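# Move three ceramic mugs into the sink with Stretch

## Task

Get all three mugs into the sink without breaking any. A mug breaks if it drops more than a few centimetres or is knocked hard. At the end the gripper must have released, the robot must have moved away, and each mug must stay in the sink on its own. The robot must not fall over or be left leaning.

## Robot and tools

ROBOT. A Hello Robot Stretch 3 with one arm. It has a two-wheel base 0.33 m long and 0.34 m wide, a lift on a vertical mast, and a telescoping arm that reaches out to the robot's right side. The base cannot move sideways, so to move the gripper forward or back you drive the base. Turning in place pivots about the point midway between the wheels, 0.05 m behind the front edge. With the arm pulled in and the wrist folded, a turn sweeps a circle of radius 0.28 m. An unfolded, level gripper reaches past that circle.

FRAMES. In the base frame the origin is on the floor between the drive wheels, x points forward, y to the left and z up. hand_pose is reported in this frame, at the point where the closed fingertips meet. The odometry frame is the base frame as it stood when the scene began. Heading is positive to the left and runs from -3.142 to 3.142.

execute_actions takes "actions", a list run in order. An empty list only returns the state and the images. Each action has "robot", "steps" (1 to 450 control steps at 30 per second, default 1) and an optional "until". {"steps": n} on its own just waits. If any action is invalid or out of range, the whole call is rejected and nothing runs.
- base: exactly one of these. {"translate_m": d} is a relative drive in metres from where the base is when the command starts, with forward positive and |d| at most 1. {"rotate_rad": d} is a relative turn in place in radians, with left (counter-clockwise) positive and |d| at most 3.2.
- joints: absolute targets by name. Joints you leave out keep their current target. Ranges: lift_m 0 to 1.1 (arm height, metres); arm_m 0 to 0.52 (extension, metres); wrist_yaw_rad -1.345 to 4.42 (0 is along the arm, positive swings toward the front, 3.0 folds it over the base); wrist_pitch_rad -1.57 to 0.451 (0 is level, negative tips the fingers down); wrist_roll_rad -2.911 to 2.911; gripper_m -0.089 to 0.179 (larger is wider; the real fingertip gap is about 0.007 less when nearly shut and 0.025 less when wide open); head_pan_rad -3.953 to 1.73 (0 is forward, positive is left, -1.57 looks along the arm); head_tilt_rad -1.53 to 0.419 (negative looks down).
- contact_limits: {"arm_m": effort percent, 1 to 100} sets the effort at which the arm halts with a contact_stop. Lower values are gentler, but a value that is too low stops the arm at once.
- A list of up to 8 commands in place of one runs them one after another. {"pause_s": s} waits up to 15 s. {"robot": {"stop": true}} brakes everything and clears the queue.
Motions keep running across later actions and while you think. A new command overrides at once and throws away the rest of an older queue. To wait for everything to finish, use "steps": 450 with "until": {"robot": {"status": "ended"}}. "until" can also compare fields, e.g. {"lift_m": [">", 0.3]}, or use {"any": {"status": "ended"}}.

zoom_image: {"camera": one of head_camera, nav_camera, wrist_camera, "region": [x0, y0, x1, y1]} in pixels of that camera's latest image, with (0, 0) at the top left. The region can be at most 504x504.

finished_scene: {"scene": n}. Call it only once all motion has ended.

CAMERAS. head_camera and nav_camera ride on the head and follow head_pan_rad and head_tilt_rad. wrist_camera sits on the gripper. Each result carries one image per camera.

RESULTS. base_status gives the progress of the base and its goal in brackets. joint_goals and joint_status are listed per joint. Status words are moving, done, off_target, contact_stop, time_out, stopped, not_commanded and torque_fault. "done" only means the motion reached its goal; it does not tell you whether anything is in the gripper. measured_speeds gives speeds. refusals, queue and queue_left describe the command queue. Lines starting "refused:" or "dropped:" explain goals that were rejected or skipped, and "replaced:" reports how an earlier motion ended. on_its_own shows goals the robot changed itself, joints that have gone slack or switched off, efforts outside their rest range, and any lean. lidar_m gives 12 distances in 30-degree sectors, counter-clockwise from straight ahead, in a plane 0.17 m up. wrist_depth_mm and head_depth_mm are 7x7 grids of depths. motor_effort is in percent, with peaks in brackets; it is noisy and biased. base_tilt is in degrees. base_odometry is based on the wheels.

SPEED. The base is fast only when the arm is stowed, meaning lift_m < 0.30, arm_m < 0.03 and wrist_yaw_rad > 2.54. Otherwise it is capped at 0.10 m/s and 0.63 rad/s.

GRIPPING. To grab, command gripper_m smaller than the mug's width. To let go, open to at least 0.02 beyond the value where the fingers made contact. Squeezing too hard makes the stall guard back off, so the mug can slip. Confirm the grasp with the cameras.

WRIST SAFETY. Fold or unfold the wrist (yaw to or from 3.0) only with lift_m between 0.32 and 0.95, pitch -0.4 and roll near 0. Once folded, the lift may go down to 0.25. When yaw is below -0.4, keep pitch at -0.5 or lower.

AVOID. Lower each mug until it is almost touching before you release it, and never let it drop. Avoid hard contacts. Pushing against something solid with the gripper more than about 0.45 m high can tip the robot, and a second push after a contact_stop makes tipping more likely. Do not drive while holding or hooking something that is fixed. If the robot snags on something (backing up is riskiest), reverse the last move in small steps, pull the gripper free, and lower lift_m to about 0.2 if the lean stays. Wrist servos that are strained switch off for 10 s. Loose objects may occasionally be nudged by outside forces. Before finishing, open the gripper, move clear and wait until nothing is moving.

Each tool is called after "Request:" as name([rows], argument=value, ...), one row to a line, values as JSON.

## Session

Request:
execute_actions(actions=[])

Scene clock: 0.00 s.
robot.base_odometry: x=+0.000 y=+0.000 heading=+0.000 (m, m, rad; robot's odometry frame)
robot.turned_by_wheels: +0.000 (rad since the last result)
robot.turned_by_imu: +0.000 (rad since the last result)
robot.base_tilt: forward=+1.4 right=+0.7 (deg)
robot.lidar_m: 1.51 1.21 1.46 2.25 2.30 2.77 2.27 1.73 1.81 1.53 1.52 1.86
robot.head_depth_mm: 1657 1650 1661 1646 1651 1660 1653 / 1608 1611 1597 1610 1607 1590 1593 / 1571 1566 1552 1545 1559 1551 1542 / 1505 1527 1511 1509 1500 1504 1500 / 1473 1479 1467 1470 1457 1458 1466 / 1423 1421 1427 1419 1418 1419 1423 / 1387 1394 1382 1386 1387 1379 1379
robot.base_status: not_commanded
robot.joint_positions: lift_m=+0.527 arm_m=-0.002 wrist_yaw_rad=+2.901 wrist_pitch_rad=-0.625 wrist_roll_rad=+0.014 gripper_m=+0.037 head_pan_rad=+0.016 head_tilt_rad=-0.001
robot.joint_goals: lift_m=+0.527 arm_m=-0.002 wrist_yaw_rad=+2.901 wrist_pitch_rad=-0.625 wrist_roll_rad=+0.014 gripper_m=+0.037 head_pan_rad=+0.016 head_tilt_rad=-0.001
robot.joint_status: lift_m=not_commanded arm_m=not_commanded wrist_yaw_rad=not_commanded wrist_pitch_rad=not_commanded wrist_roll_rad=not_commanded gripper_m=not_commanded head_pan_rad=not_commanded head_tilt_rad=not_commanded
robot.measured_speeds: translate_m=+0.000 rotate_rad=+0.000 lift_m=+0.000 arm_m=+0.000 wrist_yaw_rad=+0.000 wrist_pitch_rad=+0.000 wrist_roll_rad=+0.000 head_pan_rad=+0.000 head_tilt_rad=+0.000
robot: refusals=0 queue=idle queue_left=0
robot.motor_effort: left_wheel=-1 right_wheel=+0 lift_m=+25 arm_m=+0 wrist_yaw_rad=+1 wrist_pitch_rad=+3 wrist_roll_rad=+0 gripper_m=+0 head_pan_rad=+0 head_tilt_rad=+3 (%)
robot.hand_pose: x=+0.0249 y=+0.0448 z=+0.4960 quat_wxyz=(+0.298, +0.698, +0.133, +0.637) (m; robot's base frame)
robot.wrist_depth_mm: - - - - - - - / - - - - - - - / - - - - - - - / 886 - 905 889 871 864 871 / 804 - 790 770 777 750 760 / 690 683 - 686 - 674 672 / 619 618 - 626 603 607 598
pictures: head_camera (sideways: a quarter turn clockwise sets it upright), nav_camera (sideways: a quarter turn counterclockwise sets it upright), wrist_camera
Images, in order (width x height): head_camera 896x504, nav_camera 672x504, wrist_camera 644x364.

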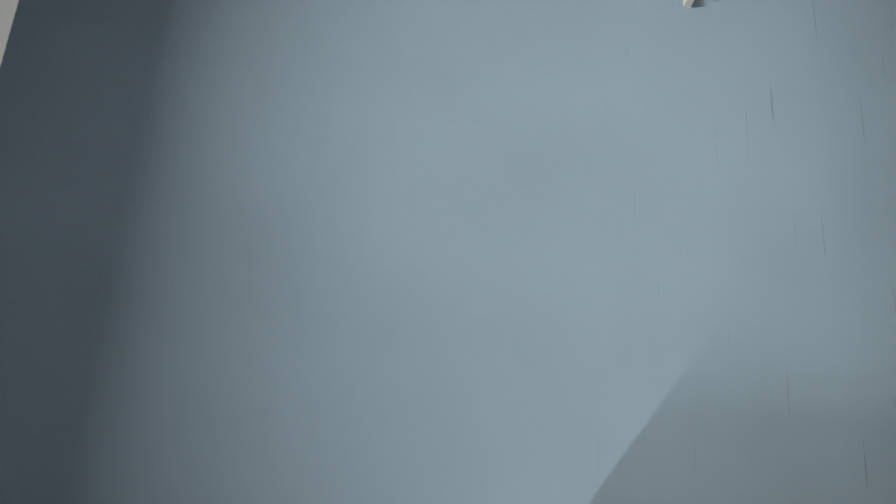

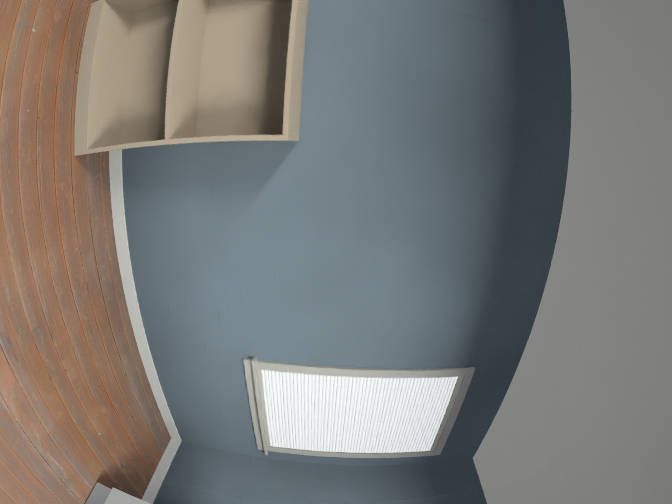

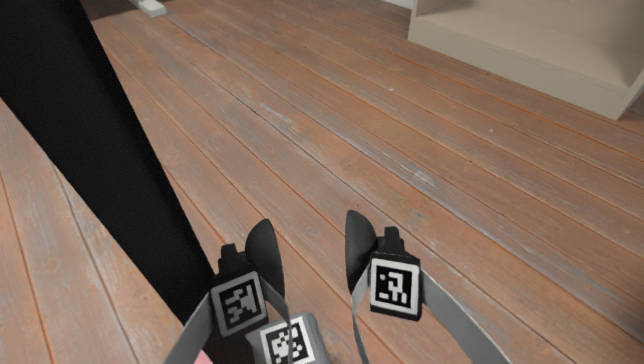

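Request:
execute_actions([
  {"robot":{"joints":{"head_pan_rad":-1.5,"head_tilt_rad":-0.5}},"steps":450,"until":{"robot":{"status":"ended"}}},
])

Request:
execute_actions([
  {"robot":{"joints":{"head_pan_rad":-3.0}},"steps":450,"until":{"robot":{"status":"ended"}}},
])

Scene clock: 4.70 s.
robot.base_odometry: x=+0.000 y=+0.000 heading=+0.000 (m, m, rad; robot's odometry frame)
robot.turned_by_wheels: +0.000 (rad since the last result)
robot.turned_by_imu: +0.000 (rad since the last result)
robot.base_tilt: forward=+1.4 right=+0.6 (deg)
robot.lidar_m: 1.51 1.21 1.46 2.25 2.30 2.78 2.28 1.73 1.82 1.54 1.52 1.86
robot.head_depth_mm: 1968 2102 1675 1813 1985 1674 1375 / 1916 2052 1637 1765 1929 1667 1383 / 1897 2025 1611 1716 1899 1673 1378 / 1850 1984 1583 1689 1854 1666 1373 / 1805 1943 1542 1641 1798 1669 1366 / 1783 1910 1512 1602 1756 1665 1372 / 1760 1844 1477 1570 1695 1652 1357
robot.base_status: not_commanded
robot.joint_positions: lift_m=+0.527 arm_m=-0.002 wrist_yaw_rad=+2.901 wrist_pitch_rad=-0.625 wrist_roll_rad=+0.014 gripper_m=+0.037 head_pan_rad=-1.493 head_tilt_rad=-0.493
robot.joint_goals: lift_m=+0.527 arm_m=-0.002 wrist_yaw_rad=+2.901 wrist_pitch_rad=-0.625 wrist_roll_rad=+0.014 gripper_m=+0.037 head_pan_rad=-1.500 head_tilt_rad=-0.500
robot.joint_status: lift_m=not_commanded arm_m=not_commanded wrist_yaw_rad=not_commanded wrist_pitch_rad=not_commanded wrist_roll_rad=not_commanded gripper_m=not_commanded head_pan_rad=done head_tilt_rad=done
robot.measured_speeds: translate_m=+0.000 rotate_rad=+0.000 lift_m=+0.000 arm_m=+0.000 wrist_yaw_rad=+0.000 wrist_pitch_rad=+0.000 wrist_roll_rad=+0.000 head_pan_rad=+0.000 head_tilt_rad=+0.000
robot: refusals=0 queue=done queue_left=0
robot.motor_effort: left_wheel=+0(1) right_wheel=+0(0) lift_m=+25(25) arm_m=+0(0) wrist_yaw_rad=+1(0) wrist_pitch_rad=+3(3) wrist_roll_rad=+0(0) gripper_m=-1(0) head_pan_rad=-5(57) head_tilt_rad=-4(43) (%)
robot.hand_pose: x=+0.0249 y=+0.0448 z=+0.4960 quat_wxyz=(+0.298, +0.698, +0.133, +0.637) (m; robot's base frame)
robot.wrist_depth_mm: - - - - - - - / - - - - - - - / - - - - - - - / 920 - 890 907 881 852 865 / 779 - 792 768 773 746 746 / 694 690 - 685 - 669 677 / 621 622 - 633 608 609 595
pictures: head_camera (sideways: a quarter turn clockwise sets it upright), nav_camera (sideways: a quarter turn counterclockwise sets it upright), wrist_camera
camera_calibration (this result's frames):
head_camera: T_world_to_cam=[[-0.0883989, 0.43801, -0.894613, 1.18725], [0.987639, 0.155255, -0.0215768, 0.0272253], [0.129443, -0.885462, -0.44632, 0.539839], [0, 0, 0, 1]] pos_world=[0.00818429, -0.0462453, 1.30365]
nav_camera: T_world_to_cam=[[0.0657692, -0.465831, 0.882426, -1.11132], [-0.992329, -0.123307, 0.00886702, 0.0435207], [0.104679, -0.87624, -0.470367, 0.564419], [0, 0, 0, 1]] pos_world=[0.0571945, -0.0177514, 1.24575]
wrist_camera: T_world_to_cam=[[0.944985, -0.327058, 0.00606476, -0.0207932], [-0.226424, -0.667373, -0.709468, 0.424698], [0.236085, 0.669064, -0.704711, 0.480684], [0, 0, 0, 1]] pos_world=[0.00232884, -0.0449767, 0.640179]
Images, in order (width x height): head_camera 896x504, nav_camera 672x504, wrist_camera 644x364.

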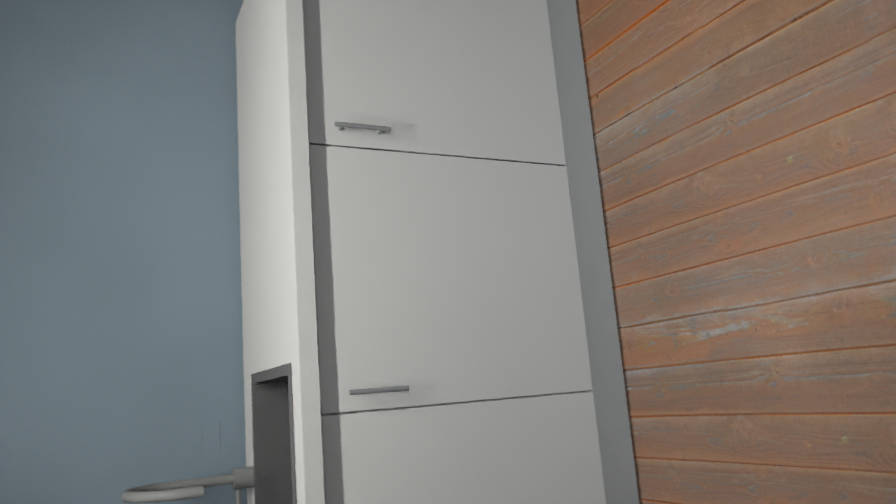

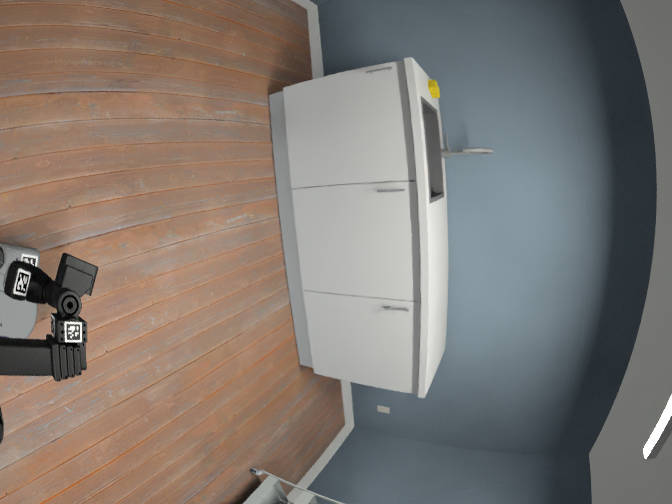

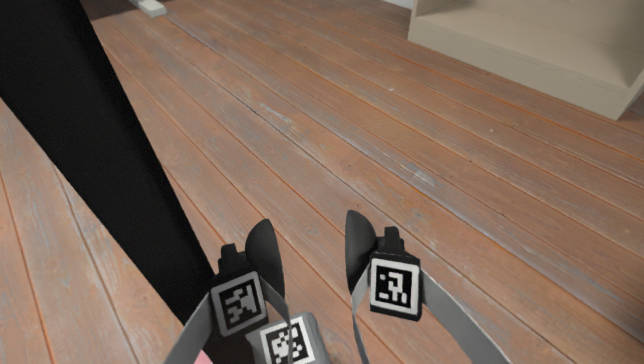

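Scene clock: 6.00 s.
robot.base_odometry: x=+0.000 y=+0.000 heading=+0.000 (m, m, rad; robot's odometry frame)
robot.turned_by_wheels: +0.000 (rad since the last result)
robot.turned_by_imu: +0.000 (rad since the last result)
robot.base_tilt: forward=+1.5 right=+0.6 (deg)
robot.lidar_m: 1.51 1.20 1.46 2.24 2.30 2.77 2.28 1.73 1.81 1.54 1.52 1.86
robot.head_depth_mm: 2014 2198 2384 2552 2087 1667 1385 / 1998 2148 2341 2488 2106 1659 1381 / 1983 2129 2313 2501 2099 1677 1380 / 1959 2097 2265 2462 2080 1664 1380 / 1924 2090 2246 2464 2096 1663 1376 / 1895 2042 2220 2400 2082 1662 1377 / 1873 2013 2179 2360 2086 1661 1373
robot.base_status: not_commanded
robot.joint_positions: lift_m=+0.527 arm_m=-0.002 wrist_yaw_rad=+2.901 wrist_pitch_rad=-0.625 wrist_roll_rad=+0.014 gripper_m=+0.037 head_pan_rad=-2.993 head_tilt_rad=-0.494
robot.joint_goals: lift_m=+0.527 arm_m=-0.002 wrist_yaw_rad=+2.901 wrist_pitch_rad=-0.625 wrist_roll_rad=+0.014 gripper_m=+0.037 head_pan_rad=-3.000 head_tilt_rad=-0.500
robot.joint_status: lift_m=not_commanded arm_m=not_commanded wrist_yaw_rad=not_commanded wrist_pitch_rad=not_commanded wrist_roll_rad=not_commanded gripper_m=not_commanded head_pan_rad=done head_tilt_rad=done
robot.measured_speeds: translate_m=+0.000 rotate_rad=+0.000 lift_m=+0.000 arm_m=+0.000 wrist_yaw_rad=+0.000 wrist_pitch_rad=+0.000 wrist_roll_rad=+0.000 head_pan_rad=+0.000 head_tilt_rad=+0.000
robot: refusals=0 queue=done queue_left=0
robot.motor_effort: left_wheel=-1(0) right_wheel=+0(0) lift_m=+25(24) arm_m=+0(0) wrist_yaw_rad=+0(1) wrist_pitch_rad=+3(3) wrist_roll_rad=+0(0) gripper_m=+0(1) head_pan_rad=-5(52) head_tilt_rad=-4(4) (%)
robot.hand_pose: x=+0.0249 y=+0.0448 z=+0.4960 quat_wxyz=(+0.298, +0.698, +0.133, +0.637) (m; robot's base frame)
robot.wrist_depth_mm: - - - - - - - / - - - - - - - / - - - - - - - / 913 - 880 895 864 868 847 / 787 - 794 767 788 769 761 / 693 684 - 679 - 671 668 / 624 624 - 616 607 604 602
pictures: head_camera (sideways: a quarter turn clockwise sets it upright), nav_camera (sideways: a quarter turn counterclockwise sets it upright), wrist_camera
camera_calibration (this result's frames):
head_camera: T_world_to_cam=[[0.430874, 0.119188, -0.894506, 1.18394], [0.224723, -0.974184, -0.021558, 0.0318547], [-0.873983, -0.191728, -0.446535, 0.54624], [0, 0, 0, 1]] pos_world=[-0.0398825, -0.00534985, 1.30364]
nav_camera: T_world_to_cam=[[-0.460223, -0.0985823, 0.882313, -1.10796], [-0.193184, 0.981123, 0.00885604, 0.0386602], [-0.86653, -0.166373, -0.47058, 0.57062], [0, 0, 0, 1]] pos_world=[-0.00797989, -0.05222, 1.24575]
wrist_camera: T_world_to_cam=[[0.944985, -0.327058, 0.0060648, -0.0207933], [-0.226424, -0.667373, -0.709469, 0.424698], [0.236085, 0.669064, -0.704711, 0.480683], [0, 0, 0, 1]] pos_world=[0.00232883, -0.0449767, 0.640179]
Images, in order (width x height): head_camera 896x504, nav_camera 672x504, wrist_camera 644x364.

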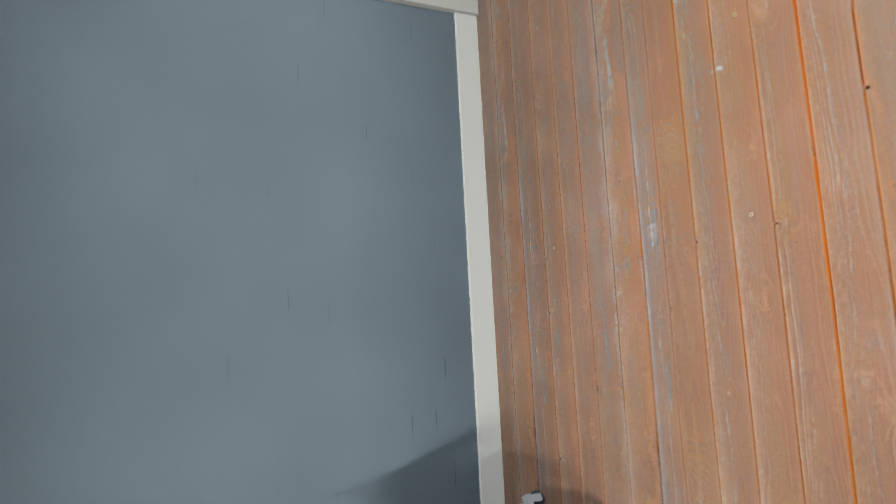

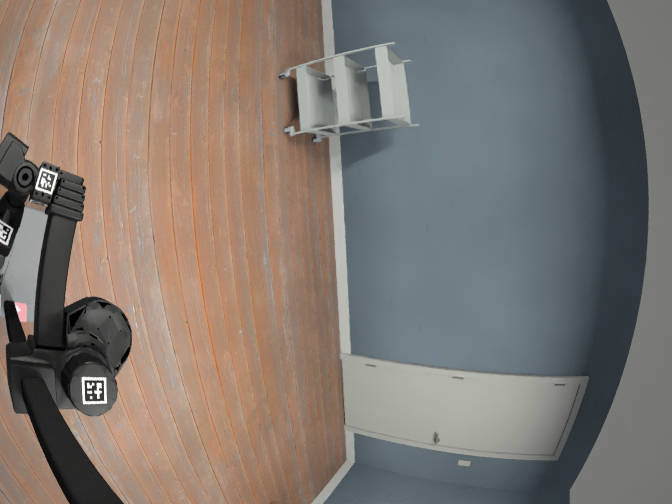

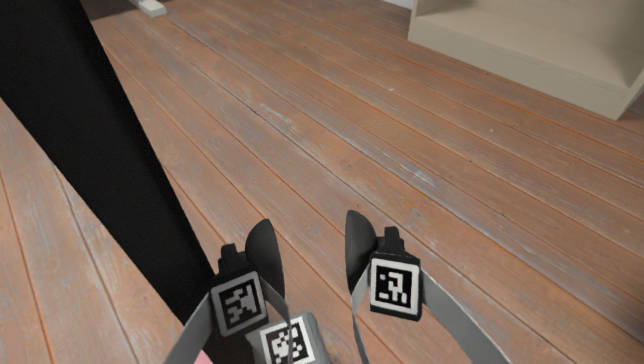

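Request:
execute_actions([
  {"robot":{"joints":{"head_pan_rad":1.6}},"steps":450,"until":{"robot":{"status":"ended"}}},
])

Scene clock: 14.27 s.
robot.base_odometry: x=+0.000 y=+0.000 heading=+0.000 (m, m, rad; robot's odometry frame)
robot.turned_by_wheels: +0.000 (rad since the last result)
robot.turned_by_imu: +0.000 (rad since the last result)
robot.base_tilt: forward=+1.6 right=+0.6 (deg)
robot.lidar_m: 1.51 1.21 1.46 2.25 2.29 2.78 2.28 1.73 1.81 1.54 1.52 1.87
robot.head_depth_mm: 2406 2548 2600 2591 2120 1678 1388 / 2437 2632 2875 2839 2108 1654 1386 / 2390 2570 2808 2798 2091 1670 1376 / 2314 2513 2598 2677 2078 1657 1382 / 2271 2453 2320 2778 2102 1661 1375 / 2206 2375 2310 2696 2077 1662 1369 / 2164 2327 2296 2653 2077 1650 1387
robot.base_status: not_commanded
robot.joint_positions: lift_m=+0.527 arm_m=-0.002 wrist_yaw_rad=+2.901 wrist_pitch_rad=-0.625 wrist_roll_rad=+0.014 gripper_m=+0.037 head_pan_rad=+1.593 head_tilt_rad=-0.494
robot.joint_goals: lift_m=+0.527 arm_m=-0.002 wrist_yaw_rad=+2.901 wrist_pitch_rad=-0.625 wrist_roll_rad=+0.014 gripper_m=+0.037 head_pan_rad=+1.600 head_tilt_rad=-0.500
robot.joint_status: lift_m=not_commanded arm_m=not_commanded wrist_yaw_rad=not_commanded wrist_pitch_rad=not_commanded wrist_roll_rad=not_commanded gripper_m=not_commanded head_pan_rad=done head_tilt_rad=done
robot.measured_speeds: translate_m=+0.000 rotate_rad=+0.000 lift_m=+0.000 arm_m=+0.000 wrist_yaw_rad=+0.000 wrist_pitch_rad=+0.000 wrist_roll_rad=+0.000 head_pan_rad=+0.000 head_tilt_rad=+0.000
robot: refusals=0 queue=done queue_left=0
robot.motor_effort: left_wheel=-1(0) right_wheel=+0(0) lift_m=+24(24) arm_m=+0(0) wrist_yaw_rad=+0(0) wrist_pitch_rad=+3(3) wrist_roll_rad=+0(0) gripper_m=-1(0) head_pan_rad=+5(54) head_tilt_rad=-4(4) (%)
robot.hand_pose: x=+0.0249 y=+0.0448 z=+0.4960 quat_wxyz=(+0.298, +0.698, +0.133, +0.637) (m; robot's base frame)
robot.wrist_depth_mm: - - - - - - - / - - - - - - - / - - - - - - - / 898 - 894 875 858 892 873 / 787 - 790 766 784 748 735 / 687 688 - 675 - 676 667 / 626 620 - 621 600 600 592
pictures: head_camera (sideways: a quarter turn clockwise sets it upright), nav_camera (sideways: a quarter turn counterclockwise sets it upright), wrist_camera
camera_calibration (this result's frames):
head_camera: T_world_to_cam=[[0.063719, -0.442491, -0.894506, 1.18618], [-0.994787, -0.0996701, -0.021558, 0.0392938], [-0.0796163, 0.891217, -0.446535, 0.541394], [0, 0, 0, 1]] pos_world=[0.00661057, 0.0462899, 1.30364]
nav_camera: T_world_to_cam=[[-0.0395658, 0.468997, 0.882313, -1.11052], [0.99768, 0.0675061, 0.00885604, 0.031396], [-0.0554081, 0.880616, -0.47058, 0.565672], [0, 0, 0, 1]] pos_world=[-0.0439191, 0.0205733, 1.24575]
wrist_camera: T_world_to_cam=[[0.944985, -0.327059, 0.00606466, -0.0207932], [-0.226424, -0.667373, -0.709468, 0.424698], [0.236085, 0.669064, -0.704711, 0.480684], [0, 0, 0, 1]] pos_world=[0.00232884, -0.0449767, 0.640179]
Images, in order (width x height): head_camera 896x504, nav_camera 672x504, wrist_camera 644x364.

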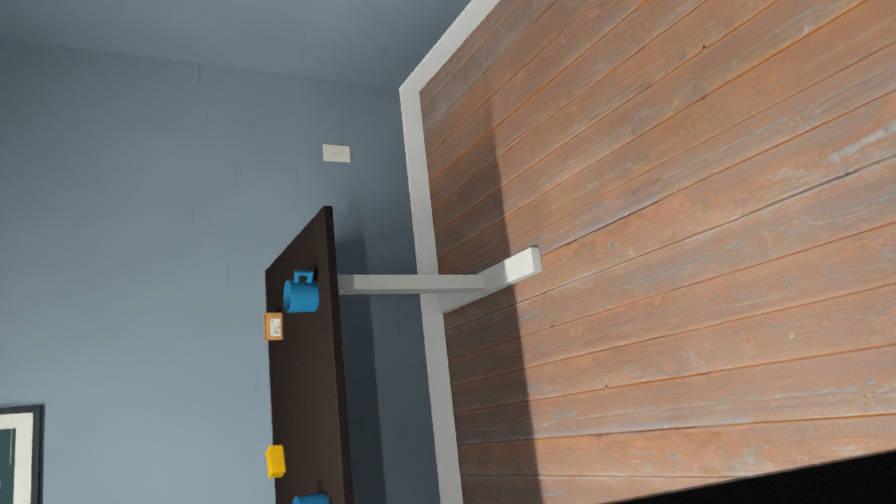

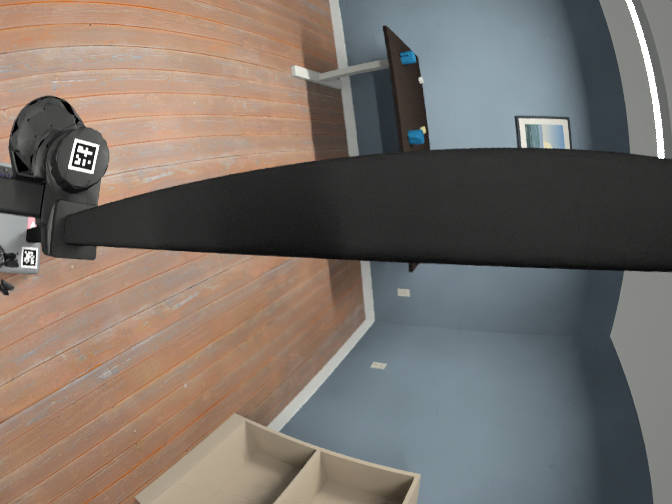

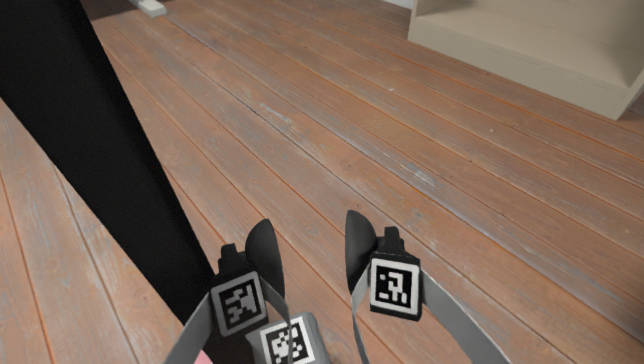

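Request:
execute_actions([
  {"robot":[{"joints":{"lift_m":0.28,"wrist_pitch_rad":-0.4,"head_pan_rad":-1.57,"head_tilt_rad":-0.6}},{"base":{"rotate_rad":1.6}},{"base":{"translate_m":1.0}},{"base":{"translate_m":0.5}},{"base":{"rotate_rad":1.9}}],"steps":450,"until":{"robot":{"status":"ended"}}},
  {"steps":300,"until":{"robot":{"status":"ended"}}},
])

Scene clock: 43.70 s.
robot.base_odometry: x=-0.043 y=+1.499 heading=-2.784 (m, m, rad; robot's odometry frame)
robot.turned_by_wheels: +3.499 (rad since the last result)
robot.turned_by_imu: +3.490 (rad since the last result)
robot.base_tilt: forward=+1.5 right=+0.6 (deg)
robot.lidar_m: 2.74 2.85 2.99 2.92 1.41 0.89 0.99 1.02 1.28 0.78 1.27 1.44
robot.head_depth_mm: 1022 1112 1230 1370 1529 1523 1295 / 1032 1127 1236 1326 856 684 1285 / 1035 1127 1243 1065 831 681 1264 / 1039 1138 1249 1066 789 681 1260 / 1046 1138 1256 1063 782 698 1293 / 1053 1146 1265 1061 827 695 1288 / 1058 1154 1270 1058 827 696 1287
robot.base_status: done (rotate_rad +1.8998 of +1.9000)
robot.joint_positions: lift_m=+0.280 arm_m=-0.002 wrist_yaw_rad=+2.901 wrist_pitch_rad=-0.418 wrist_roll_rad=+0.014 gripper_m=+0.037 head_pan_rad=-1.563 head_tilt_rad=-0.593
robot.joint_goals: lift_m=+0.280 arm_m=-0.002 wrist_yaw_rad=+2.901 wrist_pitch_rad=-0.400 wrist_roll_rad=+0.014 gripper_m=+0.037 head_pan_rad=-1.570 head_tilt_rad=-0.600
robot.joint_status: lift_m=done arm_m=not_commanded wrist_yaw_rad=not_commanded wrist_pitch_rad=done wrist_roll_rad=not_commanded gripper_m=not_commanded head_pan_rad=done head_tilt_rad=done
robot.measured_speeds: translate_m=+0.000 rotate_rad=+0.000 lift_m=+0.000 arm_m=+0.000 wrist_yaw_rad=+0.000 wrist_pitch_rad=+0.000 wrist_roll_rad=+0.000 head_pan_rad=+0.000 head_tilt_rad=+0.000
robot: refusals=0 queue=done queue_left=0
robot.motor_effort: left_wheel=-7(16) right_wheel=+4(11) lift_m=+23(28) arm_m=-1(1) wrist_yaw_rad=+1(0) wrist_pitch_rad=+5(4) wrist_roll_rad=+0(0) gripper_m=-1(1) head_pan_rad=-4(54) head_tilt_rad=-4(20) (%)
robot.hand_pose: x=+0.0322 y=+0.0745 z=+0.2927 quat_wxyz=(+0.230, +0.709, +0.061, +0.664) (m; robot's base frame)
robot.wrist_depth_mm: - - - - - - - / - - - - - - - / - - 976 955 926 907 866 / - 749 741 727 719 703 685 / 635 - 628 601 599 578 568 / 531 - 535 504 - 488 483 / 455 - - 451 433 424 425
pictures: head_camera (sideways: a quarter turn clockwise sets it upright), nav_camera (sideways: a quarter turn counterclockwise sets it upright), wrist_camera
camera_calibration (this result's frames):
head_camera: T_world_to_cam=[[-0.0578875, 0.530065, -0.845979, 1.12363], [0.996124, 0.0868873, -0.0137205, 0.0169433], [0.0662321, -0.843494, -0.53304, 0.653061], [0, 0, 0, 1]] pos_world=[0.00491299, -0.0462163, 1.29891]
nav_camera: T_world_to_cam=[[0.0333398, -0.554875, 0.831265, -1.0444], [-0.998554, -0.0535818, 0.00428314, 0.0495273], [0.0421641, -0.830206, -0.55586, 0.676036], [0, 0, 0, 1]] pos_world=[0.0557714, -0.0156091, 1.24374]
wrist_camera: T_world_to_cam=[[0.945212, -0.326194, -0.0130803, -0.0111624], [-0.188083, -0.511382, -0.838518, 0.326904], [0.266831, 0.795038, -0.544716, 0.258587], [0, 0, 0, 1]] pos_world=[0.00303683, -0.0420548, 0.414826]
Images, in order (width x height): head_camera 896x504, nav_camera 672x504, wrist_camera 644x364.

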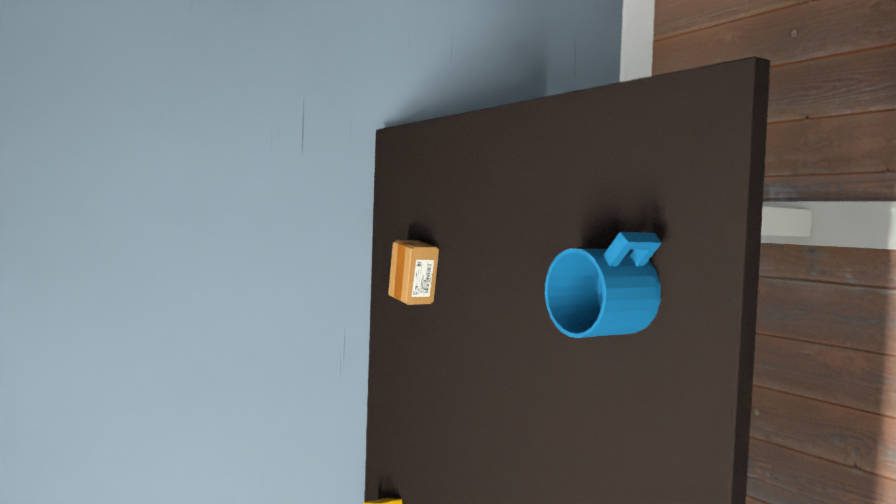

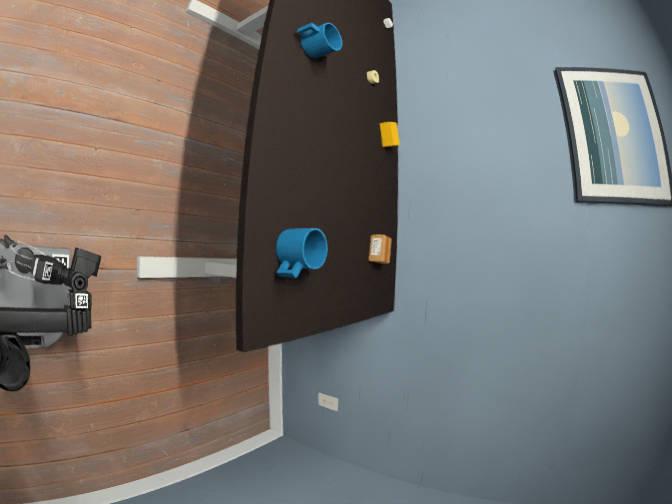

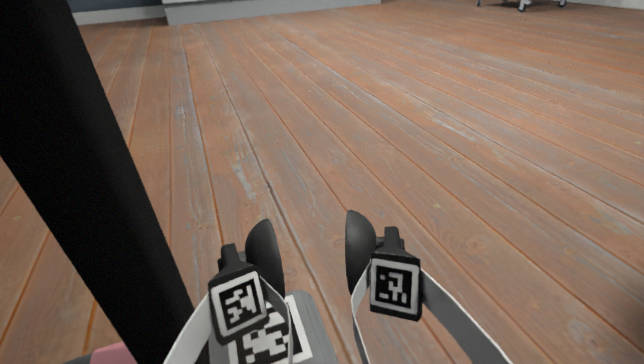

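Request:
execute_actions([
  {"robot":[{"joints":{"lift_m":0.92}},{"joints":{"wrist_yaw_rad":0,"gripper_m":0.08,"head_tilt_rad":-0.8}},{"joints":{"lift_m":1.03}},{"joints":{"wrist_pitch_rad":-1.2,"arm_m":0.15}}],"steps":450,"until":{"robot":{"status":"ended"}}},
  {"steps":300,"until":{"robot":{"status":"ended"}}},
])

Scene clock: 72.60 s.
robot.base_odometry: x=-0.043 y=+1.499 heading=-2.784 (m, m, rad; robot's odometry frame)
robot.turned_by_wheels: +0.000 (rad since the last result)
robot.turned_by_imu: +0.001 (rad since the last result)
robot.base_tilt: forward=+1.6 right=+0.6 (deg)
robot.lidar_m: 2.74 2.85 2.99 2.93 1.40 0.89 0.99 1.03 1.29 0.78 1.27 1.43
robot.head_depth_mm: - - 1414 1589 1505 1339 1170 / - - - - 717 1333 1173 / 1062 1185 - 775 718 1327 1174 / 1081 1190 1001 781 720 1333 1176 / 1077 1203 1001 775 722 1345 1180 / 1086 1200 1010 819 737 1339 1184 / 1094 1213 1009 823 740 1336 1180
robot.base_status: done (rotate_rad +1.8997 of +1.9000)
robot.joint_positions: lift_m=+1.030 arm_m=+0.150 wrist_yaw_rad=+0.001 wrist_pitch_rad=-1.202 wrist_roll_rad=+0.014 gripper_m=+0.080 head_pan_rad=-1.563 head_tilt_rad=-0.790
robot.joint_goals: lift_m=+1.030 arm_m=+0.150 wrist_yaw_rad=+0.000 wrist_pitch_rad=-1.200 wrist_roll_rad=+0.014 gripper_m=+0.080 head_pan_rad=-1.570 head_tilt_rad=-0.800
robot.joint_status: lift_m=done arm_m=done wrist_yaw_rad=done wrist_pitch_rad=done wrist_roll_rad=not_commanded gripper_m=done head_pan_rad=done head_tilt_rad=done
robot.measured_speeds: translate_m=+0.000 rotate_rad=+0.000 lift_m=+0.000 arm_m=+0.000 wrist_yaw_rad=+0.000 wrist_pitch_rad=+0.000 wrist_roll_rad=+0.000 head_pan_rad=+0.000 head_tilt_rad=+0.000
robot: refusals=0 queue=done queue_left=0
robot.motor_effort: left_wheel=-7(7) right_wheel=+4(4) lift_m=+28(30) arm_m=+6(4) wrist_yaw_rad=+0(3) wrist_pitch_rad=+0(4) wrist_roll_rad=+0(0) gripper_m=-1(86) head_pan_rad=-5(5) head_tilt_rad=-6(32) (%)
robot.hand_pose: x=-0.0216 y=-0.3645 z=+0.9209 quat_wxyz=(+0.579, +0.397, -0.587, -0.403) (m; robot's base frame)
robot.wrist_depth_mm: 394 367 401 413 - - - / 380 382 361 399 - - - / 370 377 380 384 - - - / 361 366 371 - - - - / - - - - - - - / - - - - - - - / 971 990 - - - - -
pictures: head_camera (sideways: a quarter turn clockwise sets it upright), nav_camera (sideways: a quarter turn counterclockwise sets it upright), wrist_camera
camera_calibration (this result's frames):
head_camera: T_world_to_cam=[[-0.0590317, 0.685234, -0.725927, 0.96714], [0.996115, 0.0880374, 0.0020993, -0.00365375], [0.0653472, -0.722982, -0.687769, 0.85435], [0, 0, 0, 1]] pos_world=[0.00490208, -0.0447162, 1.28968]
nav_camera: T_world_to_cam=[[0.0344593, -0.706692, 0.706681, -0.882015], [-0.998555, -0.0535299, -0.00483898, 0.0614032], [0.0412482, -0.705493, -0.707515, 0.873318], [0, 0, 0, 1]] pos_world=[0.0556853, -0.00390638, 1.24149]
wrist_camera: T_world_to_cam=[[-0.995711, 0.073838, 0.0557428, -0.0547893], [0.0604633, 0.975398, -0.211999, 0.589343], [-0.070025, -0.207719, -0.975679, 0.988299], [0, 0, 0, 1]] pos_world=[-0.0209824, -0.36551, 1.09226]
Images, in order (width x height): head_camera 896x504, nav_camera 672x504, wrist_camera 644x364.

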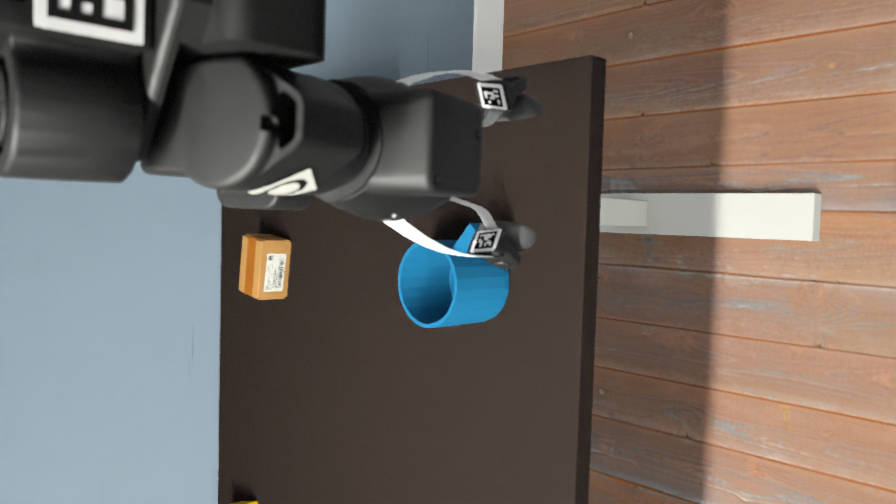

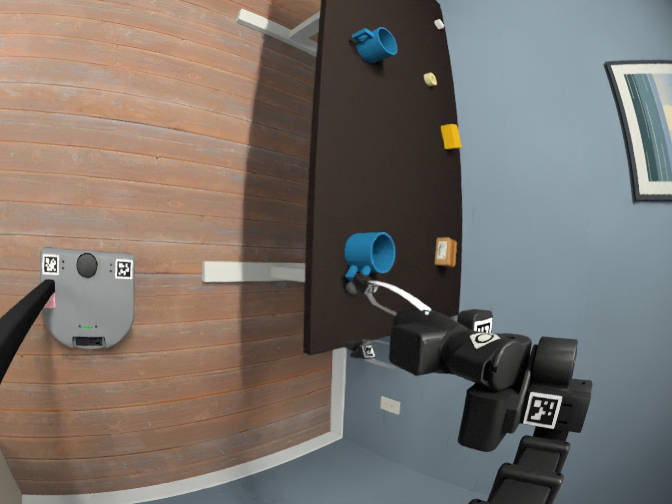

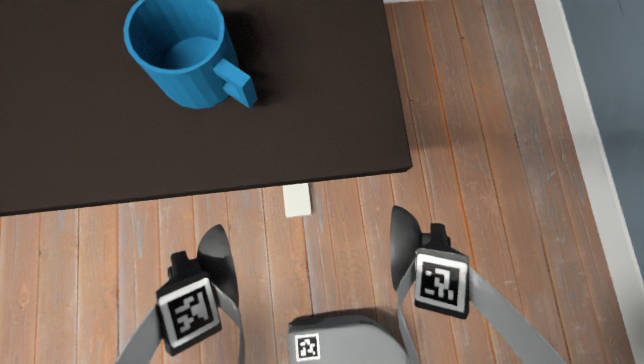

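Request:
execute_actions([
  {"robot":[{"base":{"translate_m":0.14},"joints":{"arm_m":0.34,"gripper_m":0.06}},{"joints":{"lift_m":0.96}}],"steps":450,"until":{"robot":{"status":"ended"}}},
])

Scene clock: 84.70 s.
robot.base_odometry: x=-0.175 y=+1.450 heading=-2.784 (m, m, rad; robot's odometry frame)
robot.turned_by_wheels: +0.000 (rad since the last result)
robot.turned_by_imu: +0.001 (rad since the last result)
robot.base_tilt: forward=+1.5 right=+0.7 (deg)
robot.lidar_m: 2.60 2.70 2.80 2.93 1.61 1.01 1.13 1.17 1.28 0.79 1.26 1.32
robot.head_depth_mm: - 1154 993 815 718 1339 1178 / - - 966 765 717 1323 1172 / 1050 1162 938 768 717 1337 1179 / 1071 1189 1003 816 719 1342 1179 / 1078 1199 1005 815 721 1348 1181 / 1082 1200 1008 819 719 1332 1174 / 1087 1188 1013 819 739 1342 1184
robot.base_status: done (translate_m +0.1400 of +0.1400)
robot.joint_positions: lift_m=+0.960 arm_m=+0.340 wrist_yaw_rad=+0.001 wrist_pitch_rad=-1.203 wrist_roll_rad=+0.014 gripper_m=+0.060 head_pan_rad=-1.563 head_tilt_rad=-0.790
robot.joint_goals: lift_m=+0.960 arm_m=+0.340 wrist_yaw_rad=+0.000 wrist_pitch_rad=-1.200 wrist_roll_rad=+0.014 gripper_m=+0.060 head_pan_rad=-1.570 head_tilt_rad=-0.800
robot.joint_status: lift_m=done arm_m=done wrist_yaw_rad=done wrist_pitch_rad=done wrist_roll_rad=not_commanded gripper_m=done head_pan_rad=done head_tilt_rad=done
robot.measured_speeds: translate_m=+0.000 rotate_rad=+0.000 lift_m=+0.000 arm_m=+0.000 wrist_yaw_rad=+0.000 wrist_pitch_rad=+0.000 wrist_roll_rad=+0.000 head_pan_rad=+0.000 head_tilt_rad=+0.000
robot: refusals=0 queue=done queue_left=0
robot.motor_effort: left_wheel=-7(8) right_wheel=+4(7) lift_m=+21(29) arm_m=+6(8) wrist_yaw_rad=-1(0) wrist_pitch_rad=+0(0) wrist_roll_rad=+0(0) gripper_m=-1(77) head_pan_rad=-4(5) head_tilt_rad=-6(6) (%)
robot.hand_pose: x=-0.0216 y=-0.5542 z=+0.8511 quat_wxyz=(+0.579, +0.398, -0.587, -0.403) (m; robot's base frame)
robot.wrist_depth_mm: 319 324 327 331 337 343 - / 309 313 316 321 325 332 - / 300 304 305 311 315 320 - / 292 294 297 292 293 309 - / 284 284 289 287 297 300 307 / 276 277 - 284 - 293 298 / 267 270 271 277 279 284 289
pictures: head_camera (sideways: a quarter turn clockwise sets it upright), nav_camera (sideways: a quarter turn counterclockwise sets it upright), wrist_camera
camera_calibration (this result's frames):
head_camera: T_world_to_cam=[[-0.0590319, 0.685291, -0.725873, 0.96707], [0.996115, 0.088037, 0.00210562, -0.00366198], [0.0653467, -0.722929, -0.687826, 0.854423], [0, 0, 0, 1]] pos_world=[0.00490206, -0.0447153, 1.28967]
nav_camera: T_world_to_cam=[[0.0344596, -0.706748, 0.706626, -0.881943], [-0.998555, -0.0535293, -0.0048426, 0.0614079], [0.0412477, -0.705438, -0.707571, 0.87339], [0, 0, 0, 1]] pos_world=[0.0556852, -0.00390167, 1.24149]
wrist_camera: T_world_to_cam=[[-0.995688, 0.0740942, 0.0558122, -0.0368225], [0.0607648, 0.975575, -0.211094, 0.758982], [-0.0700898, -0.206792, -0.975871, 0.881422], [0, 0, 0, 1]] pos_world=[-0.0210044, -0.555445, 1.02243]
Images, in order (width x height): head_camera 896x504, nav_camera 672x504, wrist_camera 644x364.

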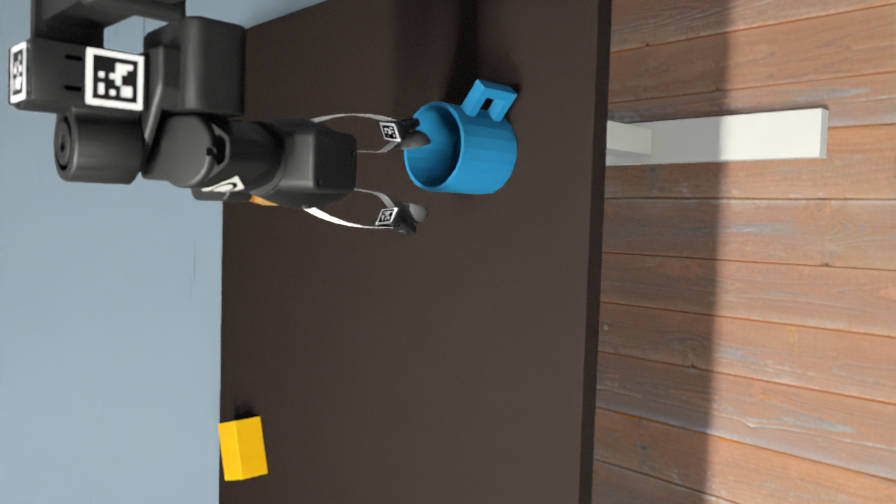

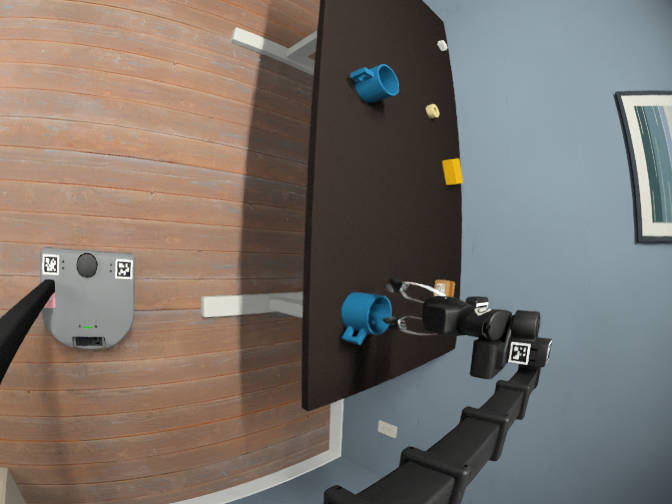

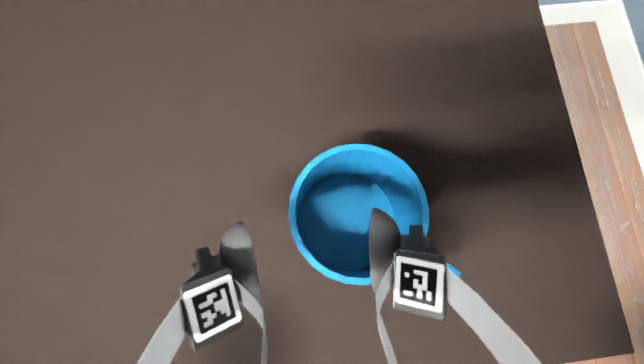

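Request:
execute_actions([
  {"robot":[{"base":{"translate_m":0.012},"joints":{"arm_m":0.362,"gripper_m":0.04}},{"joints":{"lift_m":0.915}}],"steps":450,"until":{"robot":{"status":"ended"}}},
])

Scene clock: 93.03 s.
robot.base_odometry: x=-0.186 y=+1.446 heading=-2.784 (m, m, rad; robot's odometry frame)
robot.turned_by_wheels: +0.000 (rad since the last result)
robot.turned_by_imu: +0.001 (rad since the last result)
robot.base_tilt: forward=+1.6 right=+0.7 (deg)
robot.lidar_m: 2.59 2.69 2.79 2.93 1.63 1.01 1.15 1.18 1.28 0.79 1.26 1.31
robot.head_depth_mm: 1039 - 998 814 714 1333 1166 / 1047 - 967 744 717 1326 1162 / 1068 1180 - 771 717 1332 1174 / 1070 1192 1001 813 721 1336 1177 / 1080 1189 1004 818 720 1333 1175 / 1081 1193 1005 818 720 1337 1181 / 1088 1185 1010 821 738 1341 1178
robot.base_status: done (translate_m +0.0120 of +0.0120)
robot.joint_positions: lift_m=+0.915 arm_m=+0.362 wrist_yaw_rad=+0.001 wrist_pitch_rad=-1.203 wrist_roll_rad=+0.014 gripper_m=+0.040 head_pan_rad=-1.563 head_tilt_rad=-0.790
robot.joint_goals: lift_m=+0.915 arm_m=+0.362 wrist_yaw_rad=+0.000 wrist_pitch_rad=-1.200 wrist_roll_rad=+0.014 gripper_m=+0.040 head_pan_rad=-1.570 head_tilt_rad=-0.800
robot.joint_status: lift_m=done arm_m=done wrist_yaw_rad=done wrist_pitch_rad=done wrist_roll_rad=not_commanded gripper_m=done head_pan_rad=done head_tilt_rad=done
robot.measured_speeds: translate_m=+0.000 rotate_rad=+0.000 lift_m=+0.000 arm_m=+0.000 wrist_yaw_rad=+0.000 wrist_pitch_rad=+0.000 wrist_roll_rad=+0.000 head_pan_rad=+0.000 head_tilt_rad=+0.000
robot: refusals=0 queue=done queue_left=0
robot.motor_effort: left_wheel=-7(10) right_wheel=+4(8) lift_m=+23(21) arm_m=+6(12) wrist_yaw_rad=+0(1) wrist_pitch_rad=+1(0) wrist_roll_rad=+0(0) gripper_m=+0(78) head_pan_rad=-4(4) head_tilt_rad=-6(6) (%)
robot.hand_pose: x=-0.0216 y=-0.5762 z=+0.8061 quat_wxyz=(+0.579, +0.398, -0.587, -0.403) (m; robot's base frame)
robot.wrist_depth_mm: 272 272 279 284 285 291 296 / 261 265 267 273 276 281 286 / 254 258 260 264 267 272 273 / 247 250 253 255 208 263 266 / 240 243 246 245 242 255 258 / 234 236 - 240 - 246 250 / 227 229 231 235 235 238 243
pictures: head_camera (sideways: a quarter turn clockwise sets it upright), nav_camera (sideways: a quarter turn counterclockwise sets it upright), wrist_camera
camera_calibration (this result's frames):
head_camera: T_world_to_cam=[[-0.0590319, 0.685291, -0.725873, 0.967071], [0.996115, 0.088037, 0.0021056, -0.00366195], [0.0653467, -0.722929, -0.687825, 0.854423], [0, 0, 0, 1]] pos_world=[0.00490206, -0.0447153, 1.28967]
nav_camera: T_world_to_cam=[[0.0344596, -0.706747, 0.706626, -0.881943], [-0.998555, -0.0535293, -0.00484259, 0.0614079], [0.0412477, -0.705438, -0.70757, 0.87339], [0, 0, 0, 1]] pos_world=[0.0556852, -0.00390168, 1.24149]
wrist_camera: T_world_to_cam=[[-0.995688, 0.0740895, 0.0558182, -0.0326897], [0.0607646, 0.975592, -0.211016, 0.770872], [-0.0700899, -0.206714, -0.975888, 0.833017], [0, 0, 0, 1]] pos_world=[-0.0210044, -0.577439, 0.977422]
Images, in order (width x height): head_camera 896x504, nav_camera 672x504, wrist_camera 644x364.

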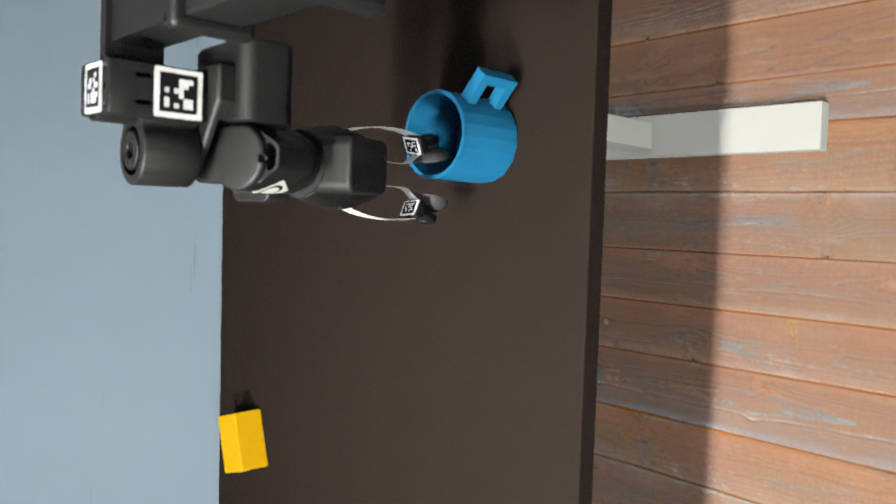

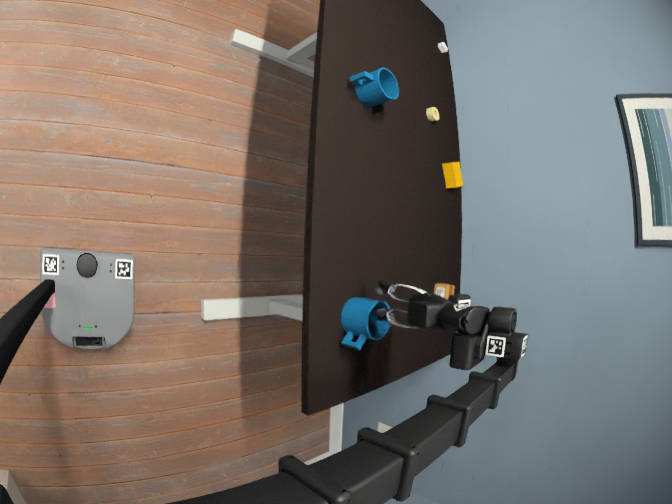

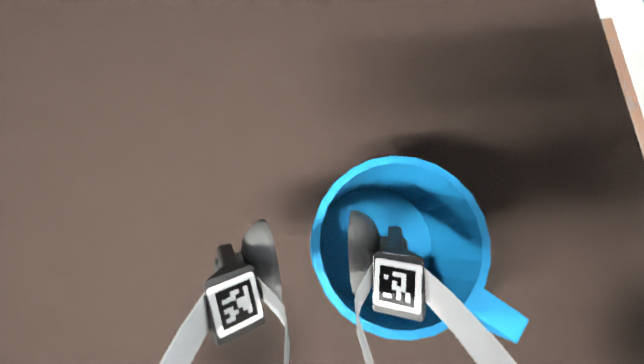

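Request:
execute_actions([
  {"robot":[{"joints":{"lift_m":0.89}},{"joints":{"gripper_m":-0.05}},{"pause_s":0.5},{"joints":{"lift_m":1.0,"head_pan_rad":-2.8,"head_tilt_rad":-0.5}}],"steps":450,"until":{"robot":{"status":"ended"}}},
])

Scene clock: 105.03 s.
robot.base_odometry: x=-0.186 y=+1.446 heading=-2.784 (m, m, rad; robot's odometry frame)
robot.turned_by_wheels: +0.000 (rad since the last result)
robot.turned_by_imu: +0.001 (rad since the last result)
robot.base_tilt: forward=+1.5 right=+0.6 (deg)
robot.lidar_m: 2.58 2.69 2.79 2.93 1.63 1.02 1.14 1.18 1.28 0.79 1.26 1.31
robot.head_depth_mm: 945 1010 1083 1172 1277 - - / 978 1054 1129 1226 1333 - - / 1011 1093 1174 1277 1392 - - / 1056 1135 1225 1351 1444 - - / 1090 1184 1287 1402 1508 - - / 1133 1232 1342 1479 1577 - - / 1186 1286 1416 1557 - - -
robot.base_status: done (translate_m +0.0120 of +0.0120)
robot.joint_positions: lift_m=+1.000 arm_m=+0.362 wrist_yaw_rad=+0.001 wrist_pitch_rad=-1.210 wrist_roll_rad=+0.014 gripper_m=-0.039 head_pan_rad=-2.793 head_tilt_rad=-0.508
robot.joint_goals: lift_m=+1.000 arm_m=+0.362 wrist_yaw_rad=+0.000 wrist_pitch_rad=-1.200 wrist_roll_rad=+0.014 gripper_m=-0.040 head_pan_rad=-2.800 head_tilt_rad=-0.500
robot.joint_status: lift_m=done arm_m=done wrist_yaw_rad=done wrist_pitch_rad=done wrist_roll_rad=not_commanded gripper_m=done head_pan_rad=done head_tilt_rad=done
robot.measured_speeds: translate_m=+0.000 rotate_rad=+0.000 lift_m=+0.000 arm_m=+0.000 wrist_yaw_rad=+0.000 wrist_pitch_rad=+0.000 wrist_roll_rad=+0.000 head_pan_rad=+0.000 head_tilt_rad=+0.000
robot: refusals=0 queue=done queue_left=0
robot.on_its_own: gripper_m is held at -0.040, not at your -0.050, by its stall guard, which is not easing now
robot.motor_effort: left_wheel=-7(7) right_wheel=+4(5) lift_m=+30(27) arm_m=+6(6) wrist_yaw_rad=+1(0) wrist_pitch_rad=+3(3) wrist_roll_rad=+0(1) gripper_m=-23(100) head_pan_rad=-5(55) head_tilt_rad=+5(34) (%)
robot.hand_pose: x=-0.0216 y=-0.5744 z=+0.8902 quat_wxyz=(+0.578, +0.400, -0.585, -0.405) (m; robot's base frame)
robot.wrist_depth_mm: 357 364 368 371 379 384 - / 346 353 356 361 366 375 - / 340 341 348 351 355 364 - / 329 331 336 338 180 348 - / 321 323 324 220 222 335 - / 309 316 317 - 200 325 - / 303 307 310 312 160 162 327
pictures: head_camera (sideways: a quarter turn clockwise sets it upright), nav_camera (sideways: a quarter turn counterclockwise sets it upright), wrist_camera
camera_calibration (this result's frames):
head_camera: T_world_to_cam=[[0.41021, 0.206631, -0.888274, 1.17593], [0.414052, -0.910023, -0.0204785, 0.029294], [-0.812581, -0.359391, -0.458857, 0.561898], [0, 0, 0, 1]] pos_world=[-0.0379217, -0.014385, 1.30298]
nav_camera: T_world_to_cam=[[-0.442907, -0.192208, 0.875722, -1.09947], [-0.384357, 0.923148, 0.00822396, 0.0406495], [-0.810002, -0.332947, -0.482745, 0.586104], [0, 0, 0, 1]] pos_world=[0.00340774, -0.0537098, 1.24543]
wrist_camera: T_world_to_cam=[[-0.995688, 0.073679, 0.0563686, -0.0382493], [0.0607691, 0.977129, -0.203781, 0.781295], [-0.0700937, -0.199476, -0.977392, 0.921022], [0, 0, 0, 1]] pos_world=[-0.0210052, -0.576886, 1.06157]
Images, in order (width x height): head_camera 896x504, nav_camera 672x504, wrist_camera 644x364.

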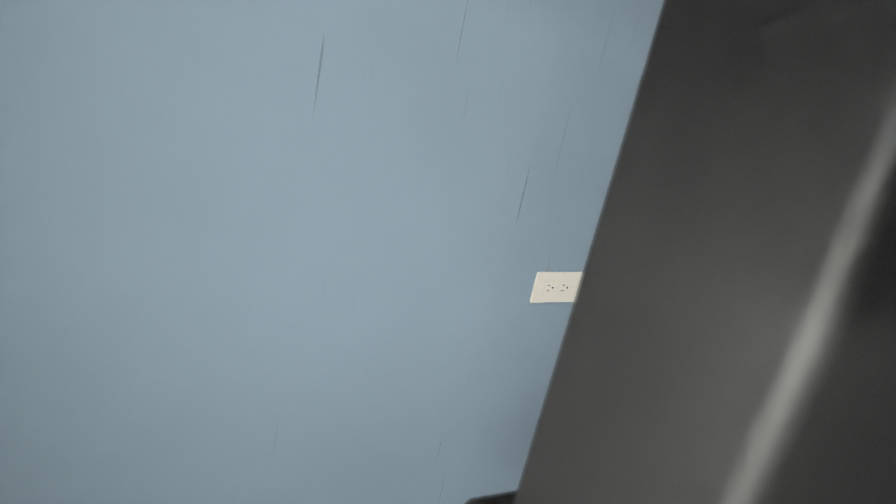

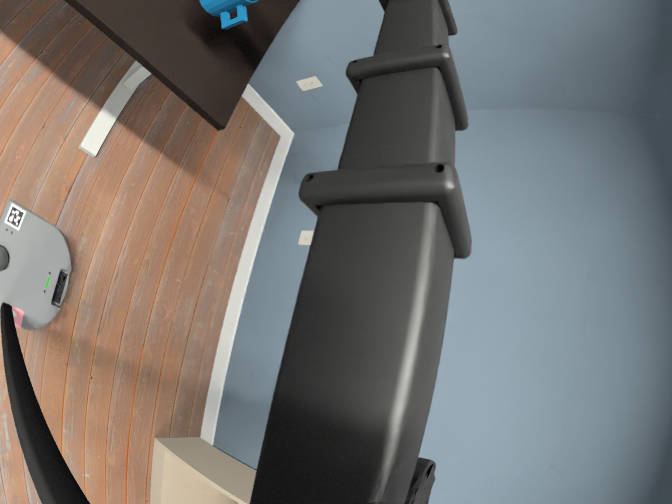

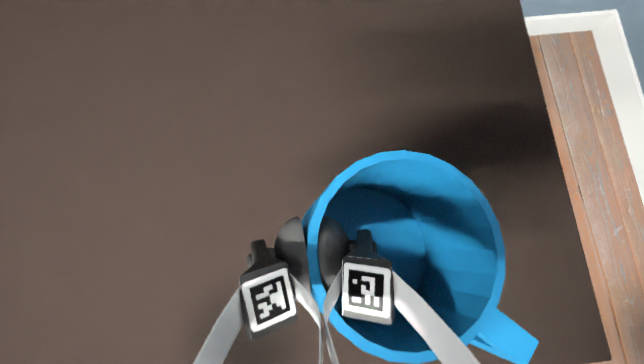

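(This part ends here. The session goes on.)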